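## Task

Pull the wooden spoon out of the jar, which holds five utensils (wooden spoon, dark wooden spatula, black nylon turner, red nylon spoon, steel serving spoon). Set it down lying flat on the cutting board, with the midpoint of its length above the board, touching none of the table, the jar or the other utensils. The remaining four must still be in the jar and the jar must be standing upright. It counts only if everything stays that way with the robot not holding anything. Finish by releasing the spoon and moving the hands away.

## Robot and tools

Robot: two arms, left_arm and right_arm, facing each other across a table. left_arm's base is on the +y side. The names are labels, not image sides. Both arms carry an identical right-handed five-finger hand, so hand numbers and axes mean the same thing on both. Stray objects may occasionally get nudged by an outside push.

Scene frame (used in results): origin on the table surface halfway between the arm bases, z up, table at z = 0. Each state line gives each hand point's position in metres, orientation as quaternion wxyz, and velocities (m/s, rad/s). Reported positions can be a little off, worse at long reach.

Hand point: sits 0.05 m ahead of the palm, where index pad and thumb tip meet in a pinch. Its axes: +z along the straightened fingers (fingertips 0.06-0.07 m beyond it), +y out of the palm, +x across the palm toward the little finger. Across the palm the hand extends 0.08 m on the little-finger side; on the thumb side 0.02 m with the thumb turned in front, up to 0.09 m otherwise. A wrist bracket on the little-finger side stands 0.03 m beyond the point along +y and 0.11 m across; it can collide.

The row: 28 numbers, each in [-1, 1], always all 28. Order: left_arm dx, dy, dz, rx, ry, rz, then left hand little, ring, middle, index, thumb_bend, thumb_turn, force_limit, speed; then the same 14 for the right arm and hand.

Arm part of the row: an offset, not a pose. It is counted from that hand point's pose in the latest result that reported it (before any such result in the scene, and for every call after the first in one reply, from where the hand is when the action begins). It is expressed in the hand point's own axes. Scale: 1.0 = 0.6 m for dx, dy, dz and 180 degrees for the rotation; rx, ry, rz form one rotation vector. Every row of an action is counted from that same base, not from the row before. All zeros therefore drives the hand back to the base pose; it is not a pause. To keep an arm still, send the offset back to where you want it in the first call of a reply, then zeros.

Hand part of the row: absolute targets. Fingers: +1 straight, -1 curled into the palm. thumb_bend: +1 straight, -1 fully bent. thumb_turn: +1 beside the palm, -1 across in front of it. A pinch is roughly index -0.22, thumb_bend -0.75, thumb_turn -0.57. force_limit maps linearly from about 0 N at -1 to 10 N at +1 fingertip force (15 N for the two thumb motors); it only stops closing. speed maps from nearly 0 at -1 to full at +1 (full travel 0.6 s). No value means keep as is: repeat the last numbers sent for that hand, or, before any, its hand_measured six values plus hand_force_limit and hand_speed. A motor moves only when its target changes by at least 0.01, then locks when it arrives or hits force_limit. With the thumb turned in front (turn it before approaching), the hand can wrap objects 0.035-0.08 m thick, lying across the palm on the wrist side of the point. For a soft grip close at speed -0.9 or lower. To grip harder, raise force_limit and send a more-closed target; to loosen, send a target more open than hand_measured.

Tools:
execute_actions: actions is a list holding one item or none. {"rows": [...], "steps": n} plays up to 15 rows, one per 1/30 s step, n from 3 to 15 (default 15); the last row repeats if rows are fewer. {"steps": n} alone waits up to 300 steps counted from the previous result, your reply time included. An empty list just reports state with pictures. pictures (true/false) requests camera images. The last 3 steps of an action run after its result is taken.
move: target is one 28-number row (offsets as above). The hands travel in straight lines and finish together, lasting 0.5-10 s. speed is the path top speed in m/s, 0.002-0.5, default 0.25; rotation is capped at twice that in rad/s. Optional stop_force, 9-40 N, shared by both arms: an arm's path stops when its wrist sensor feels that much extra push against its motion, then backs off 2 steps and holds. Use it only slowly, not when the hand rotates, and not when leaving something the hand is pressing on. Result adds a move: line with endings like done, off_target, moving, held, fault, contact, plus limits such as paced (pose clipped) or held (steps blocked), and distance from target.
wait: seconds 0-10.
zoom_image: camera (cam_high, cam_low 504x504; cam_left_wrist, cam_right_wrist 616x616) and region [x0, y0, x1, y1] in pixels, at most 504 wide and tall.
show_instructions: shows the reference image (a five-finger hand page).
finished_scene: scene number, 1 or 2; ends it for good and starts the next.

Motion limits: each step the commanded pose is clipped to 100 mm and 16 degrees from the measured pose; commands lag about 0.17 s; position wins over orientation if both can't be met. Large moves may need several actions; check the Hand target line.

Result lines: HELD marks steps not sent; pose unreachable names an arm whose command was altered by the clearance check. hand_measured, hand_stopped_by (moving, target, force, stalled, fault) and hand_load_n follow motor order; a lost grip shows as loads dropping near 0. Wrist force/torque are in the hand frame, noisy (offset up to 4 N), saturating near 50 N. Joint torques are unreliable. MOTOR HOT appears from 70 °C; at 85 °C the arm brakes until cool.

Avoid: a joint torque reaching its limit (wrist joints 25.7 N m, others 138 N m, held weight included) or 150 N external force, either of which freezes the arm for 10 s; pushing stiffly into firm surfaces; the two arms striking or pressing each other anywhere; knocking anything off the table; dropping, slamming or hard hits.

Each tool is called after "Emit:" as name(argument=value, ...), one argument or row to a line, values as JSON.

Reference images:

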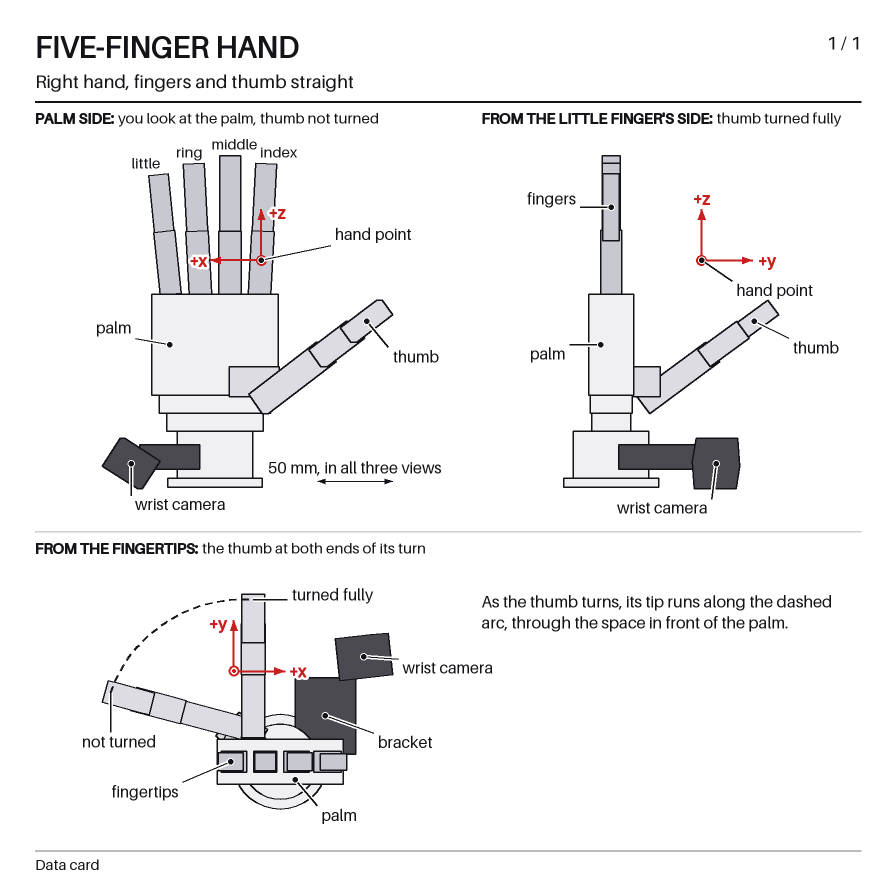

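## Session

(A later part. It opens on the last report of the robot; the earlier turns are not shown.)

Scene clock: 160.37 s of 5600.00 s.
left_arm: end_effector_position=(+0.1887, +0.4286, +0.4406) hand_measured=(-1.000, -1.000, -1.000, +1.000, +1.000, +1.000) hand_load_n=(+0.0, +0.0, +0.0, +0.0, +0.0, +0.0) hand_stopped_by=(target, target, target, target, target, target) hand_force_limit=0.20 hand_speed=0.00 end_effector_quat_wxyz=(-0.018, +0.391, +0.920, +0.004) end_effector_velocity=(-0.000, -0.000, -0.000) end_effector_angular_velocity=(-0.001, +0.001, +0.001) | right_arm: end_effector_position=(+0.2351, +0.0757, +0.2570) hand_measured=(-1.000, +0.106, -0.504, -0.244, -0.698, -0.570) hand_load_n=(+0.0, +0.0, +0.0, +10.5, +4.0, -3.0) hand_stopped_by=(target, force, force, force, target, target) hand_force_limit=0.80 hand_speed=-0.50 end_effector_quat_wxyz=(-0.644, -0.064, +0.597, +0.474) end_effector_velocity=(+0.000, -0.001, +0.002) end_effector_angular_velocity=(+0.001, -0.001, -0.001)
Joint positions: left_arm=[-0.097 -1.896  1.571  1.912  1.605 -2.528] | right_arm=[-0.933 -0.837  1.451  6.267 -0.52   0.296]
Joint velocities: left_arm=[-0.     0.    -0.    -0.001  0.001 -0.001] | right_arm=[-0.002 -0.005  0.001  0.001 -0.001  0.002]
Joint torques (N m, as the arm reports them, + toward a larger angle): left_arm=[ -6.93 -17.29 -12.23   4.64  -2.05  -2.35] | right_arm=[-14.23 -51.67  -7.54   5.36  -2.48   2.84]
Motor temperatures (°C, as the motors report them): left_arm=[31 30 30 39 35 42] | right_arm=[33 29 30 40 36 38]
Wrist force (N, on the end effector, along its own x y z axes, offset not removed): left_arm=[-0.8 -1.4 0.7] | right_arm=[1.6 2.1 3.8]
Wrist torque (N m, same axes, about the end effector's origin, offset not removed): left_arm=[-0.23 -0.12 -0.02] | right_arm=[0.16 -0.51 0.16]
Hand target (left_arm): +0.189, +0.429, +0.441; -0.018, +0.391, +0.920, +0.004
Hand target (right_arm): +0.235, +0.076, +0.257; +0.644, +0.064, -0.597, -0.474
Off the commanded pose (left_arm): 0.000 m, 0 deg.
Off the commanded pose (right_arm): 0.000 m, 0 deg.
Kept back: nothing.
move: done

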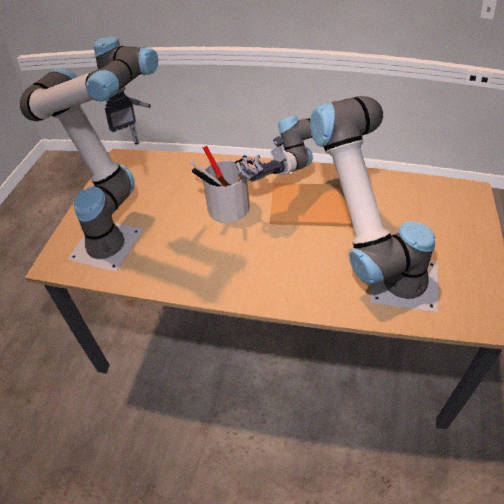

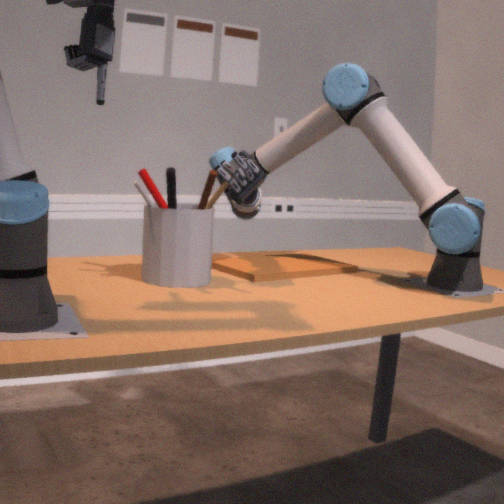

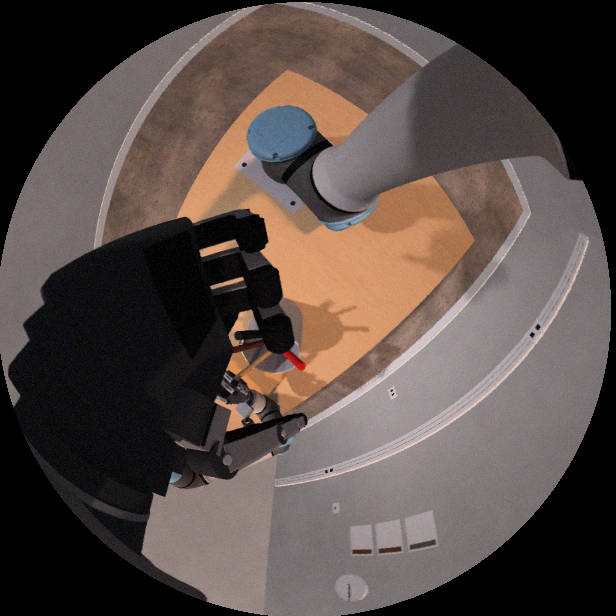

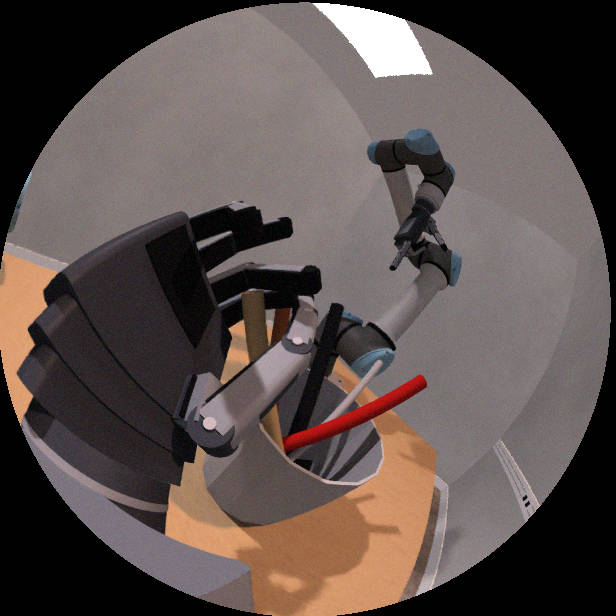

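Emit:
move(
  target=[0,0,0,0,0,0,-1,-1,-1,1,1,1,0.2,0, 0,0,-0.07,0,0,0,-1,-1,-1,0.5,0,-0.57,0.5,0],
  speed=0.03,
)

Emit:
move(
  target=[0,0,0,0,0,0,-1,-1,-1,1,1,1,0.2,0, -0.075,-0.03,0,0,0,0,-1,-1,-1,0.5,0,-0.57,0.5,0],
  speed=0.03,
)

Emit:
zoom_image(
  camera="cam_high",
  region=[170,130,310,240],
)

Emit:
zoom_image(
  camera="cam_right_wrist",
  region=[200,200,440,420],
)

Scene clock: 162.50 s of 5600.00 s.
left_arm: end_effector_position=(+0.1887, +0.4286, +0.4406) hand_measured=(-1.000, -1.000, -1.000, +1.000, +1.000, +1.000) hand_load_n=(+0.0, +0.0, +0.0, +0.0, +0.0, +0.0) hand_stopped_by=(target, target, target, target, target, target) hand_force_limit=0.20 hand_speed=0.00 end_effector_quat_wxyz=(-0.018, +0.391, +0.920, +0.004) end_effector_velocity=(+0.000, -0.000, -0.000) end_effector_angular_velocity=(+0.000, -0.001, +0.000) | right_arm: end_effector_position=(+0.2697, +0.0556, +0.2453) hand_measured=(-1.000, +0.106, -0.504, +0.500, +0.000, -0.570) hand_load_n=(+0.0, +0.0, +2.5, +0.0, +0.0, +0.0) hand_stopped_by=(target, force, force, target, target, target) hand_force_limit=0.50 hand_speed=0.00 end_effector_quat_wxyz=(-0.644, -0.064, +0.597, +0.474) end_effector_velocity=(+0.002, -0.001, -0.001) end_effector_angular_velocity=(-0.000, -0.000, +0.001)
Joint positions: left_arm=[-0.097 -1.896  1.571  1.912  1.605 -2.528] | right_arm=[-0.997 -0.816  1.437  6.203 -0.574  0.362]
Joint velocities: left_arm=[ 0.     0.     0.    -0.    -0.001 -0.   ] | right_arm=[-0.003  0.001 -0.001 -0.003 -0.003  0.004]
Joint torques (N m, as the arm reports them, + toward a larger angle): left_arm=[ -6.93 -16.96 -11.72   4.68  -2.02  -2.24] | right_arm=[-13.72 -31.27 -25.28  -2.12  -1.09   2.97]
Motor temperatures (°C, as the motors report them): left_arm=[31 30 30 39 35 42] | right_arm=[33 29 30 40 36 38]
Wrist force (N, on the end effector, along its own x y z axes, offset not removed): left_arm=[0.6 -1.7 1.4] | right_arm=[8.8 6.9 7.3]
Wrist torque (N m, same axes, about the end effector's origin, offset not removed): left_arm=[-0.35 -0.38 0.10] | right_arm=[0.15 -0.54 0.36]
Hand target (left_arm): +0.189, +0.429, +0.441; -0.018, +0.391, +0.920, +0.004
Hand target (right_arm): +0.270, +0.055, +0.245; +0.644, +0.064, -0.597, -0.474
Off the commanded pose (left_arm): 0.000 m, 0 deg.
Off the commanded pose (right_arm): 0.000 m, 0 deg.
Kept back: nothing.
move: done

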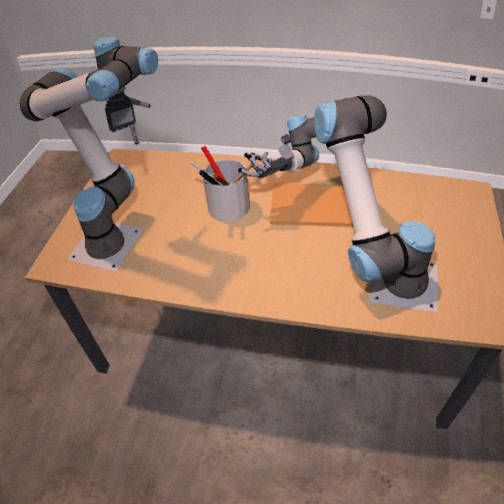

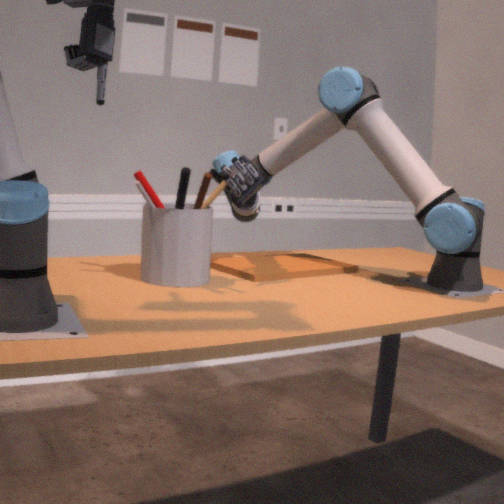

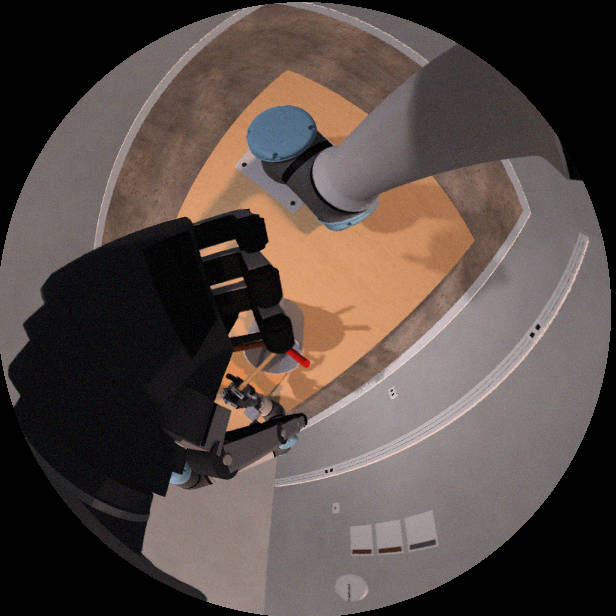

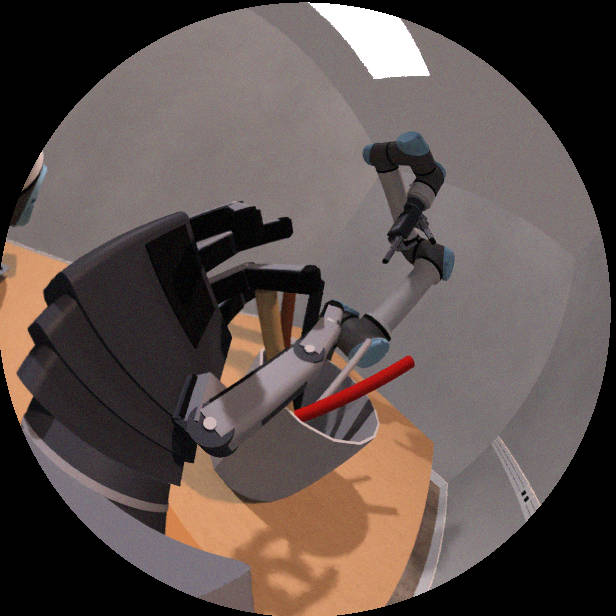

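Scene clock: 173.27 s of 5600.00 s.
left_arm: end_effector_position=(+0.1887, +0.4286, +0.4406) hand_measured=(-1.000, -1.000, -1.000, +1.000, +1.000, +1.000) hand_load_n=(+0.0, +0.0, +0.0, +0.0, +0.0, +0.0) hand_stopped_by=(target, target, target, target, target, target) hand_force_limit=0.20 hand_speed=0.00 end_effector_quat_wxyz=(-0.018, +0.391, +0.920, +0.004) end_effector_velocity=(-0.000, -0.001, -0.000) end_effector_angular_velocity=(+0.001, -0.001, -0.003) | right_arm: end_effector_position=(+0.2681, +0.0615, +0.2329) hand_measured=(-1.000, +0.106, -0.504, +0.500, +0.000, -0.570) hand_load_n=(+0.0, +0.0, +5.0, +0.0, +0.0, +0.0) hand_stopped_by=(target, force, force, target, target, target) hand_force_limit=0.50 hand_speed=0.00 end_effector_quat_wxyz=(-0.647, -0.065, +0.595, +0.473) end_effector_velocity=(+0.000, -0.000, +0.000) end_effector_angular_velocity=(-0.000, -0.000, -0.001)
Joint positions: left_arm=[-0.097 -1.896  1.571  1.912  1.605 -2.528] | right_arm=[-0.986 -0.786  1.424  6.198 -0.571  0.35 ]
Joint velocities: left_arm=[-0.002  0.002  0.    -0.001 -0.     0.002] | right_arm=[-0.    -0.001 -0.    -0.     0.     0.   ]
Joint torques (N m, as the arm reports them, + toward a larger angle): left_arm=[ -6.94 -16.35 -12.07   4.61  -2.01  -2.24] | right_arm=[ -0.37 -40.93 -15.05   1.37   1.47   0.16]
Motor temperatures (°C, as the motors report them): left_arm=[31 30 30 39 35 42] | right_arm=[33 29 30 40 36 38]
Wrist force (N, on the end effector, along its own x y z axes, offset not removed): left_arm=[-0.3 -1.1 1.8] | right_arm=[20.8 12.7 8.2]
Wrist torque (N m, same axes, about the end effector's origin, offset not removed): left_arm=[-0.17 -0.21 0.01] | right_arm=[0.18 -0.59 0.48]
Hand target (left_arm): +0.189, +0.429, +0.441; -0.018, +0.391, +0.920, +0.004
Hand target (right_arm): +0.268, +0.062, +0.233; +0.646, +0.065, -0.595, -0.473
Off the commanded pose (left_arm): 0.000 m, 0 deg.
Off the commanded pose (right_arm): 0.035 m, 0 deg.
FORCE FAULT: contact force on the right arm reached its limit, and that arm stopped for 10 seconds. The contact can be on any part of that arm, not only on its tool. That arm's remaining commands of this call were not run. That arm holds still and accepts commands again. Move the arm away from the contact; if what it grips holds it there, let go first. Pushing or pulling that hard again can fault the arm again.
Kept back: nothing.
move: fault (right_arm)

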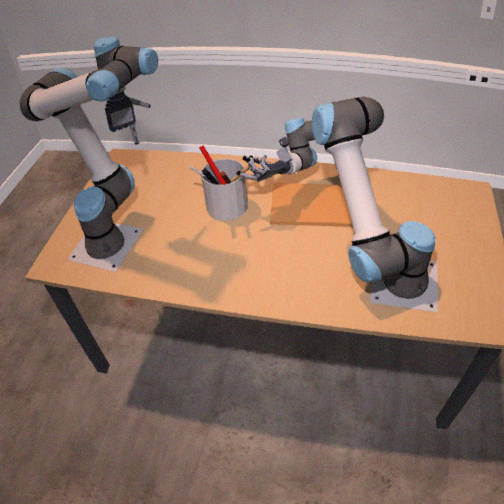

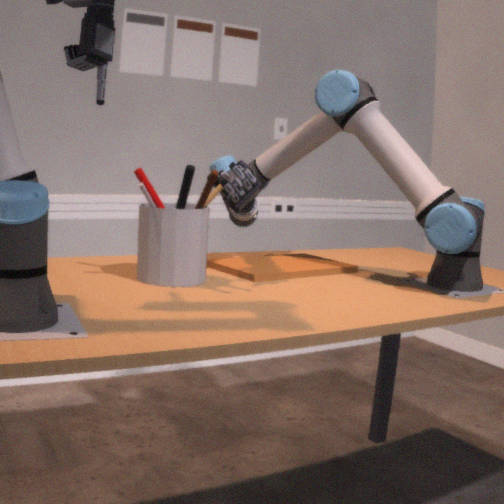

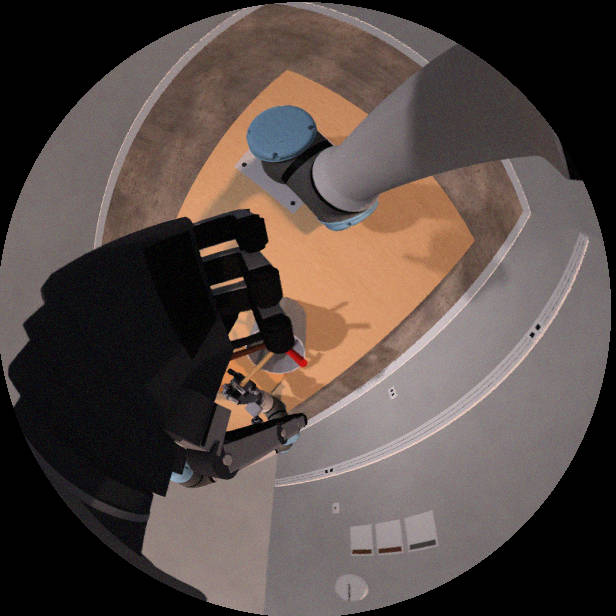

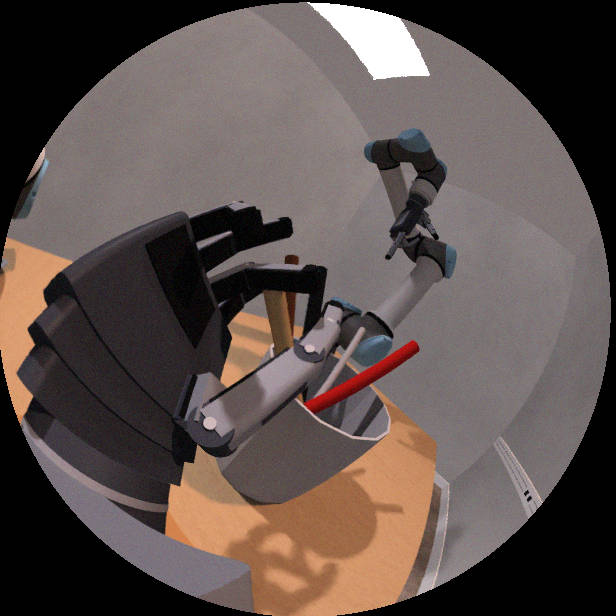

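Region (170, 130, 310, 240) of cam_high's 504x504 image, scaled by 3.600, with more detail than that image has; it fills the top 396 rows of this view, and the rest is white.

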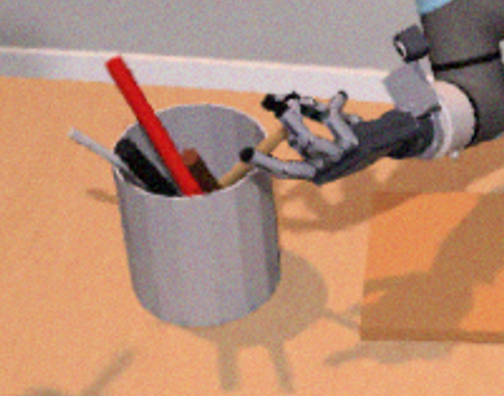

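Region (200, 200, 440, 420) of cam_right_wrist's 616x616 image, scaled by 2.100, with more detail than that image has; it fills the top 462 rows of this view, and the rest is white.

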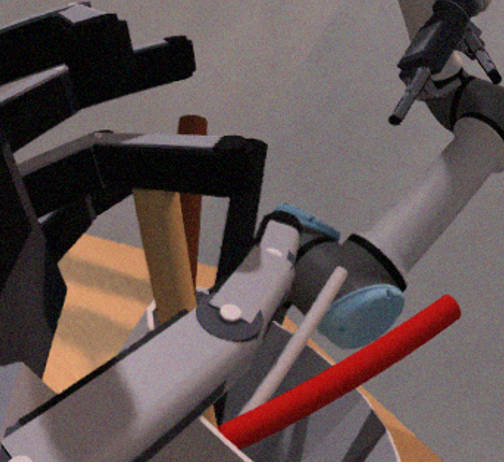

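Emit:
move(
  target=[0,0,0,0,0,0,-1,-1,-1,1,1,1,0.2,0, 0.06,0,0,0,0,0,1,1,1,0.5,0,-0.57,0.5,0],
  speed=0.02,
)

Emit:
zoom_image(
  camera="cam_high",
  region=[170,110,330,240],
)

Emit:
zoom_image(
  camera="cam_low",
  region=[100,100,290,300],
)

Scene clock: 175.63 s of 5600.00 s.
left_arm: end_effector_position=(+0.1887, +0.4286, +0.4406) hand_measured=(-1.000, -1.000, -1.000, +1.000, +1.000, +1.000) hand_load_n=(+0.0, +0.0, +0.0, +0.0, +0.0, +0.0) hand_stopped_by=(target, target, target, target, target, target) hand_force_limit=0.20 hand_speed=0.00 end_effector_quat_wxyz=(-0.018, +0.391, +0.920, +0.004) end_effector_velocity=(+0.000, -0.001, -0.000) end_effector_angular_velocity=(-0.001, -0.001, +0.001) | right_arm: end_effector_position=(+0.2625, +0.0369, +0.2581) hand_measured=(+1.000, +1.000, +1.000, +0.500, +0.000, -0.570) hand_load_n=(+0.0, +0.0, +0.0, +0.0, +0.0, +0.0) hand_stopped_by=(target, target, target, target, target, target) hand_force_limit=0.50 hand_speed=0.00 end_effector_quat_wxyz=(-0.647, -0.065, +0.595, +0.473) end_effector_velocity=(+0.000, -0.002, +0.002) end_effector_angular_velocity=(+0.001, -0.000, -0.002)
Joint positions: left_arm=[-0.097 -1.896  1.571  1.912  1.605 -2.528] | right_arm=[-1.019 -0.869  1.498  6.181 -0.599  0.381]
Joint velocities: left_arm=[-0.     0.001 -0.    -0.001 -0.001 -0.002] | right_arm=[-0.003 -0.006  0.006 -0.001 -0.001  0.001]
Joint torques (N m, as the arm reports them, + toward a larger angle): left_arm=[ -7.54 -17.18 -11.75   4.6   -2.06  -2.21] | right_arm=[-13.71 -48.14  -8.35  -0.08  -2.7    2.3 ]
Motor temperatures (°C, as the motors report them): left_arm=[31 30 30 39 35 42] | right_arm=[33 29 30 40 36 38]
Wrist force (N, on the end effector, along its own x y z axes, offset not removed): left_arm=[0.1 -1.0 1.4] | right_arm=[1.3 3.3 2.4]
Wrist torque (N m, same axes, about the end effector's origin, offset not removed): left_arm=[-0.20 -0.31 0.14] | right_arm=[0.44 -0.46 0.14]
Hand target (left_arm): +0.189, +0.429, +0.441; -0.018, +0.391, +0.920, +0.004
Hand target (right_arm): +0.262, +0.037, +0.258; +0.647, +0.065, -0.595, -0.473
Off the commanded pose (left_arm): 0.000 m, 0 deg.
Off the commanded pose (right_arm): 0.000 m, 0 deg.
Kept back: nothing.
move: done

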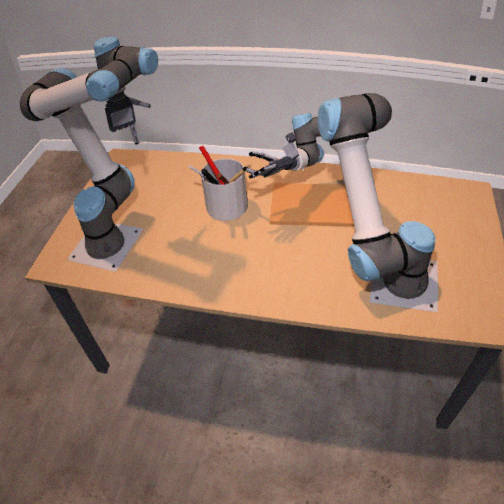

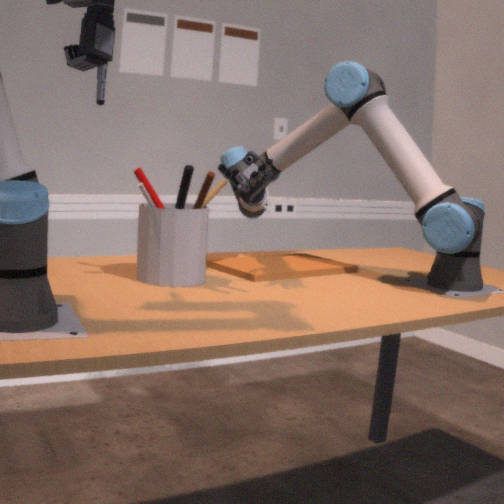

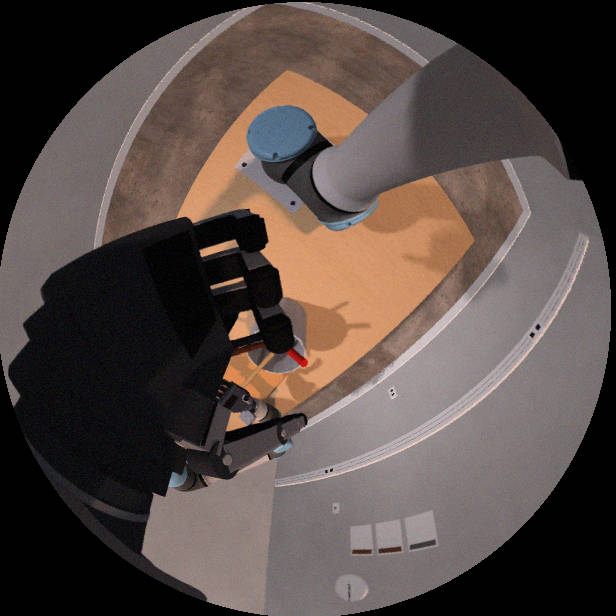

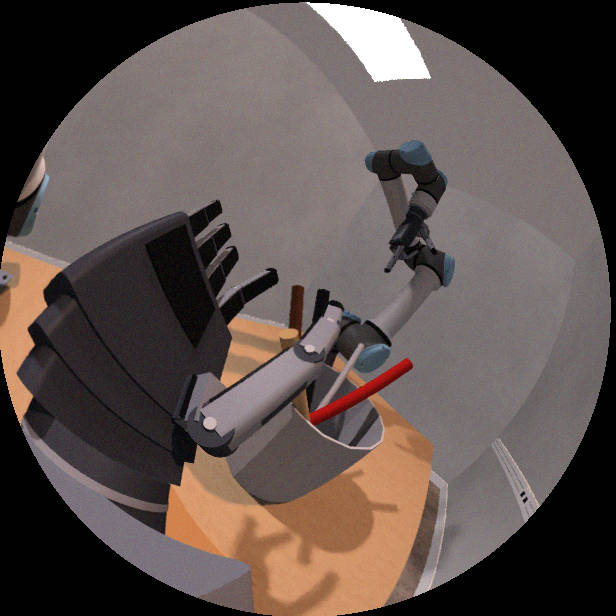

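Region (170, 110, 330, 240) of cam_high's 504x504 image, scaled by 3.150, with more detail than that image has; it fills the top 410 rows of this view, and the rest is white.

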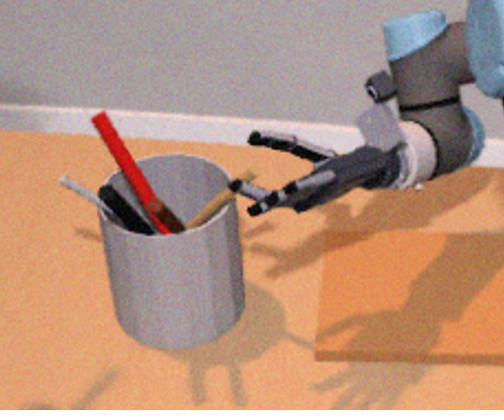

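Region (100, 100, 290, 300) of cam_low's 504x504 image, scaled by 2.520, with more detail than that image has; it fills the left 479 columns of this view, and the rest is white.

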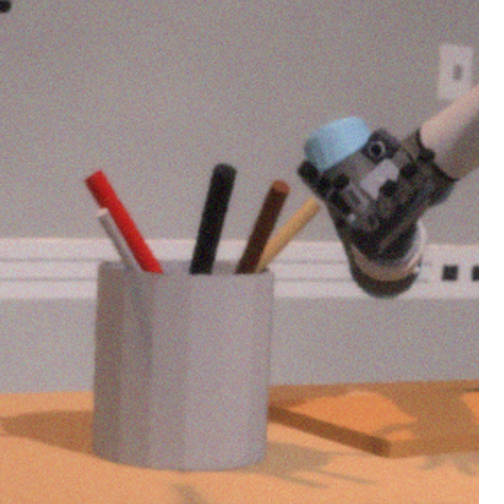

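Emit:
move(
  target=[0,0,0,0,0,0,-1,-1,-1,1,1,1,0.2,0, 0,0,-0.03,0,0,0,-1,-1,-1,0.5,0,-0.57,0.5,0],
  speed=0.03,
)

Emit:
move(
  target=[0,0,0,0,0,0,-1,-1,-1,1,1,1,0.2,0, -0.07,0,0,0,0,0,-1,-1,-1,0.5,0,-0.57,0.5,0],
  speed=0.02,
  stop_force=10,
)

Emit:
zoom_image(
  camera="cam_high",
  region=[170,110,330,240],
)

Emit:
zoom_image(
  camera="cam_right_wrist",
  region=[200,200,440,420],
)

Scene clock: 177.37 s of 5600.00 s.
left_arm: end_effector_position=(+0.1887, +0.4286, +0.4406) hand_measured=(-1.000, -1.000, -1.000, +1.000, +1.000, +1.000) hand_load_n=(+0.0, +0.0, +0.0, +0.0, +0.0, +0.0) hand_stopped_by=(target, target, target, target, target, target) hand_force_limit=0.20 hand_speed=0.00 end_effector_quat_wxyz=(-0.018, +0.391, +0.920, +0.004) end_effector_velocity=(+0.000, +0.000, +0.000) end_effector_angular_velocity=(-0.001, +0.000, -0.001) | right_arm: end_effector_position=(+0.2775, +0.0283, +0.2530) hand_measured=(-1.000, -1.000, -1.000, +0.500, +0.000, -0.570) hand_load_n=(+0.0, +0.0, +0.0, +0.0, +0.0, +0.0) hand_stopped_by=(target, target, target, target, target, target) hand_force_limit=0.50 hand_speed=0.00 end_effector_quat_wxyz=(-0.647, -0.065, +0.595, +0.473) end_effector_velocity=(+0.001, -0.000, +0.000) end_effector_angular_velocity=(+0.000, -0.001, -0.002)
Joint positions: left_arm=[-0.097 -1.896  1.571  1.912  1.605 -2.528] | right_arm=[-1.046 -0.856  1.487  6.16  -0.623  0.405]
Joint velocities: left_arm=[ 0.    -0.    -0.    -0.    -0.     0.002] | right_arm=[-0.001 -0.     0.    -0.     0.    -0.001]
Joint torques (N m, as the arm reports them, + toward a larger angle): left_arm=[ -7.34 -16.64 -11.23   4.6   -2.01  -2.31] | right_arm=[-12.69 -32.8  -25.41  -0.5   -2.44   2.5 ]
Motor temperatures (°C, as the motors report them): left_arm=[31 30 30 39 35 42] | right_arm=[33 29 30 40 36 38]
Wrist force (N, on the end effector, along its own x y z axes, offset not removed): left_arm=[0.0 -0.6 0.0] | right_arm=[1.5 0.8 2.0]
Wrist torque (N m, same axes, about the end effector's origin, offset not removed): left_arm=[-0.12 -0.27 0.08] | right_arm=[0.20 -0.42 -0.04]
Hand target (left_arm): +0.189, +0.429, +0.441; -0.018, +0.391, +0.920, +0.004
Hand target (right_arm): +0.278, +0.028, +0.253; +0.647, +0.065, -0.595, -0.473
Off the commanded pose (left_arm): 0.000 m, 0 deg.
Off the commanded pose (right_arm): 0.000 m, 0 deg.
Kept back: nothing.
move: done

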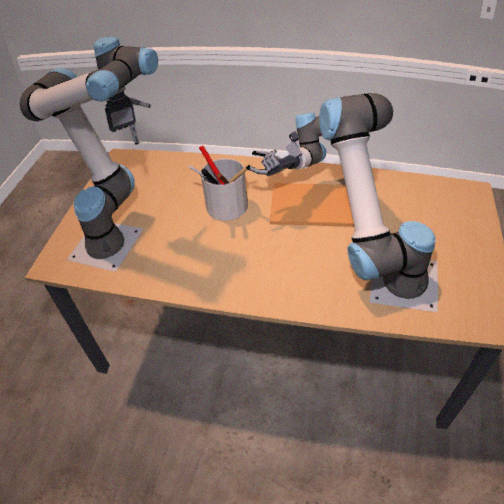

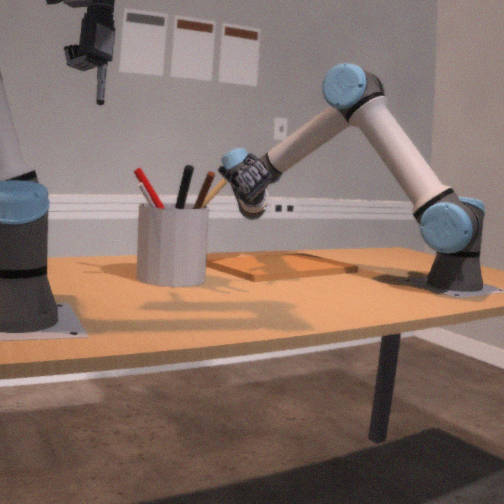

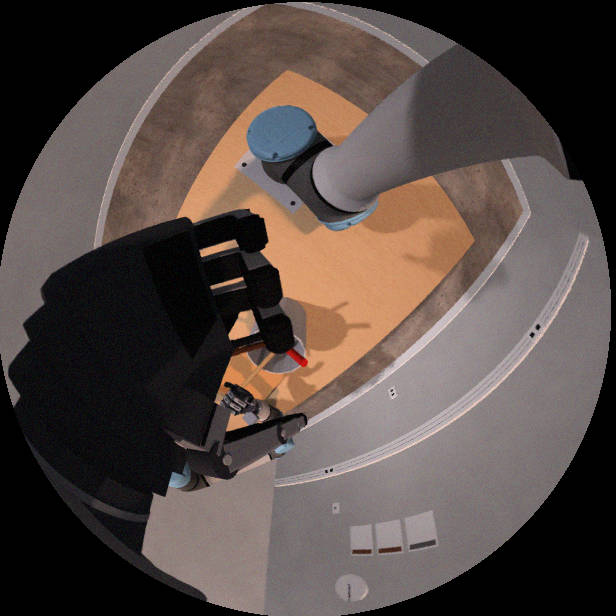

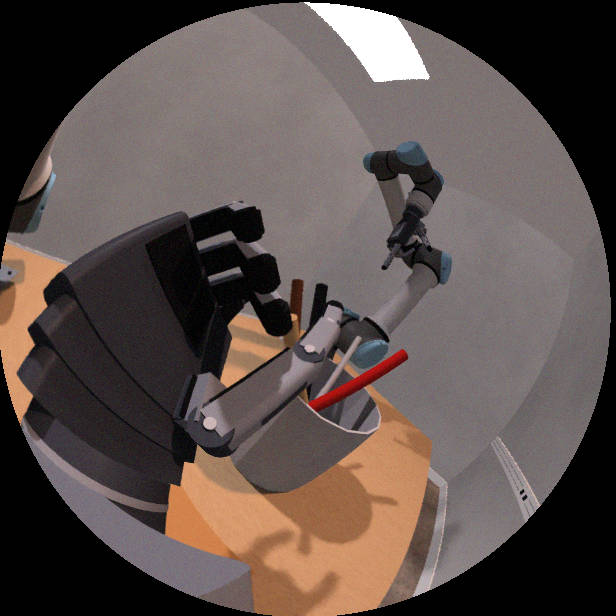

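Scene clock: 179.80 s of 5600.00 s.
left_arm: end_effector_position=(+0.1887, +0.4286, +0.4406) hand_measured=(-1.000, -1.000, -1.000, +1.000, +1.000, +1.000) hand_load_n=(+0.0, +0.0, +0.0, +0.0, +0.0, +0.0) hand_stopped_by=(target, target, target, target, target, target) hand_force_limit=0.20 hand_speed=0.00 end_effector_quat_wxyz=(-0.018, +0.391, +0.920, +0.004) end_effector_velocity=(+0.000, +0.001, +0.000) end_effector_angular_velocity=(+0.002, -0.001, +0.004) | right_arm: end_effector_position=(+0.2839, +0.0571, +0.2236) hand_measured=(-1.000, -1.000, -1.000, +0.500, +0.000, -0.570) hand_load_n=(+0.0, +0.0, +0.0, +0.0, +0.0, +0.0) hand_stopped_by=(target, target, target, target, target, target) hand_force_limit=0.50 hand_speed=0.00 end_effector_quat_wxyz=(-0.647, -0.065, +0.595, +0.473) end_effector_velocity=(+0.000, +0.002, -0.002) end_effector_angular_velocity=(-0.001, +0.001, +0.001)
Joint positions: left_arm=[-0.097 -1.896  1.571  1.912  1.605 -2.528] | right_arm=[-1.007 -0.76   1.401  6.179 -0.589  0.37 ]
Joint velocities: left_arm=[ 0.003  0.001  0.     0.001 -0.001 -0.002] | right_arm=[ 0.003  0.007 -0.006  0.002  0.002 -0.002]
Joint torques (N m, as the arm reports them, + toward a larger angle): left_arm=[ -7.42 -16.62 -11.82   4.57  -2.06  -2.22] | right_arm=[ 12.65 -34.79 -26.63   5.13   1.03  -2.4 ]
Motor temperatures (°C, as the motors report them): left_arm=[31 30 30 39 35 42] | right_arm=[33 29 30 40 36 38]
Wrist force (N, on the end effector, along its own x y z axes, offset not removed): left_arm=[-0.7 -1.7 0.9] | right_arm=[1.3 2.2 2.4]
Wrist torque (N m, same axes, about the end effector's origin, offset not removed): left_arm=[-0.32 -0.17 0.01] | right_arm=[0.32 -0.47 0.14]
Hand target (left_arm): +0.189, +0.429, +0.441; -0.018, +0.391, +0.920, +0.004
Hand target (right_arm): +0.284, +0.057, +0.223; +0.647, +0.065, -0.595, -0.473
Off the commanded pose (left_arm): 0.000 m, 0 deg.
Off the commanded pose (right_arm): 0.000 m, 0 deg.
Kept back: nothing.
move: done

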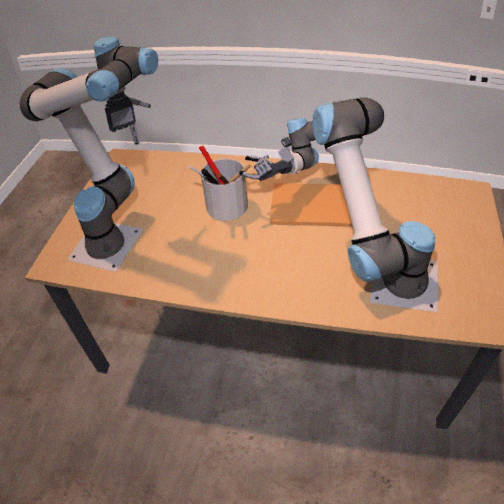

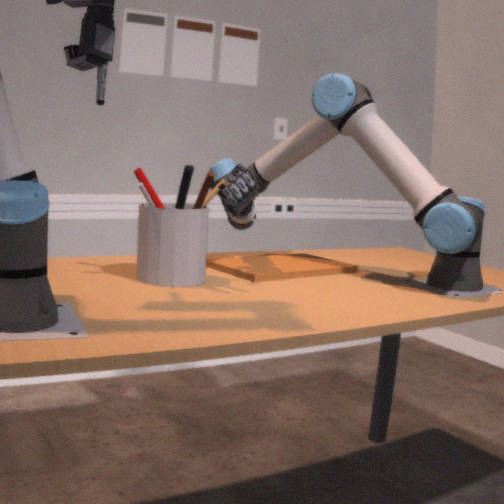

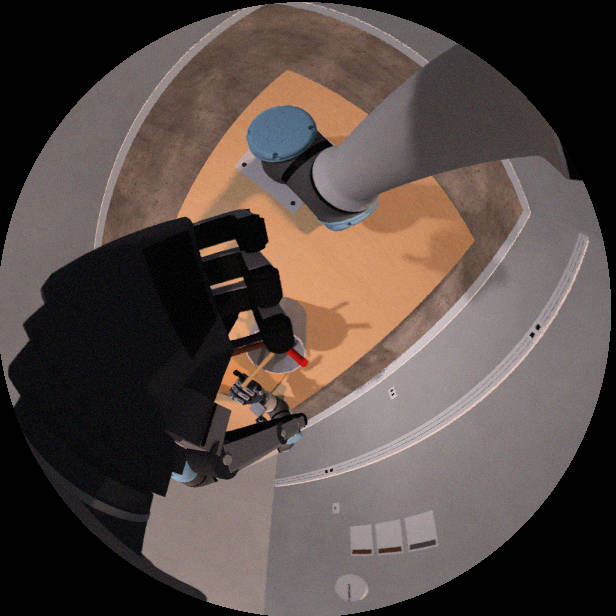

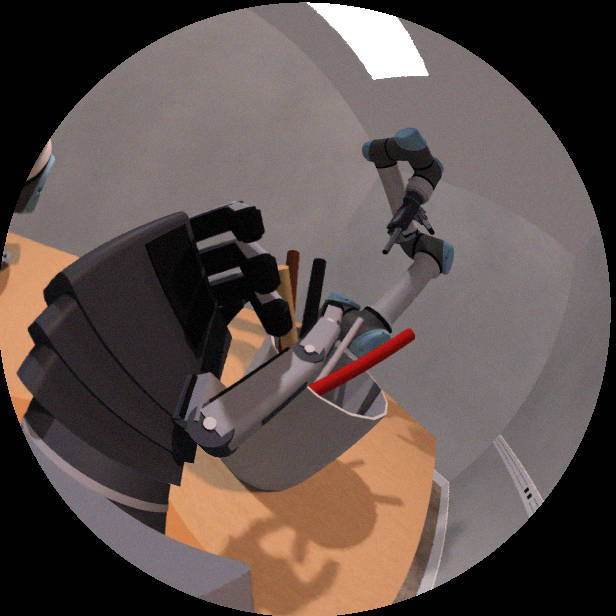

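Region (170, 110, 330, 240) of cam_high's 504x504 image, scaled by 3.150, with more detail than that image has; it fills the top 410 rows of this view, and the rest is white.

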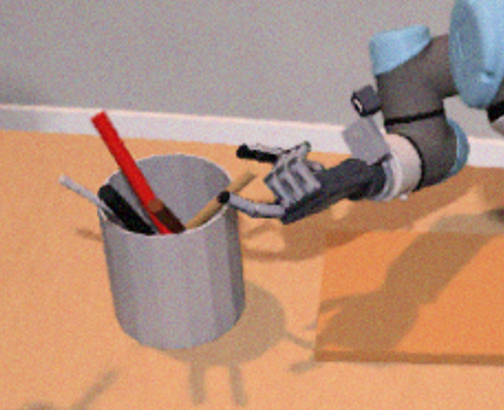

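Region (200, 200, 440, 420) of cam_right_wrist's 616x616 image, scaled by 2.100, with more detail than that image has; it fills the top 462 rows of this view, and the rest is white.

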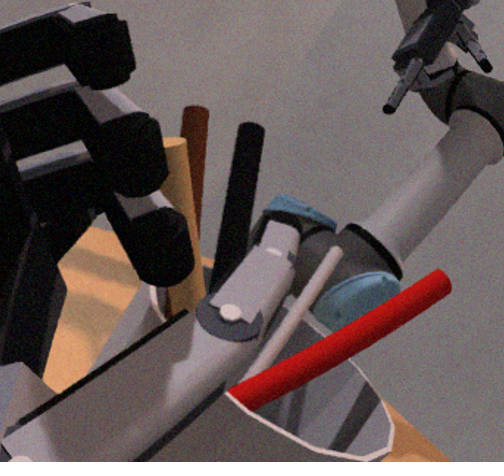

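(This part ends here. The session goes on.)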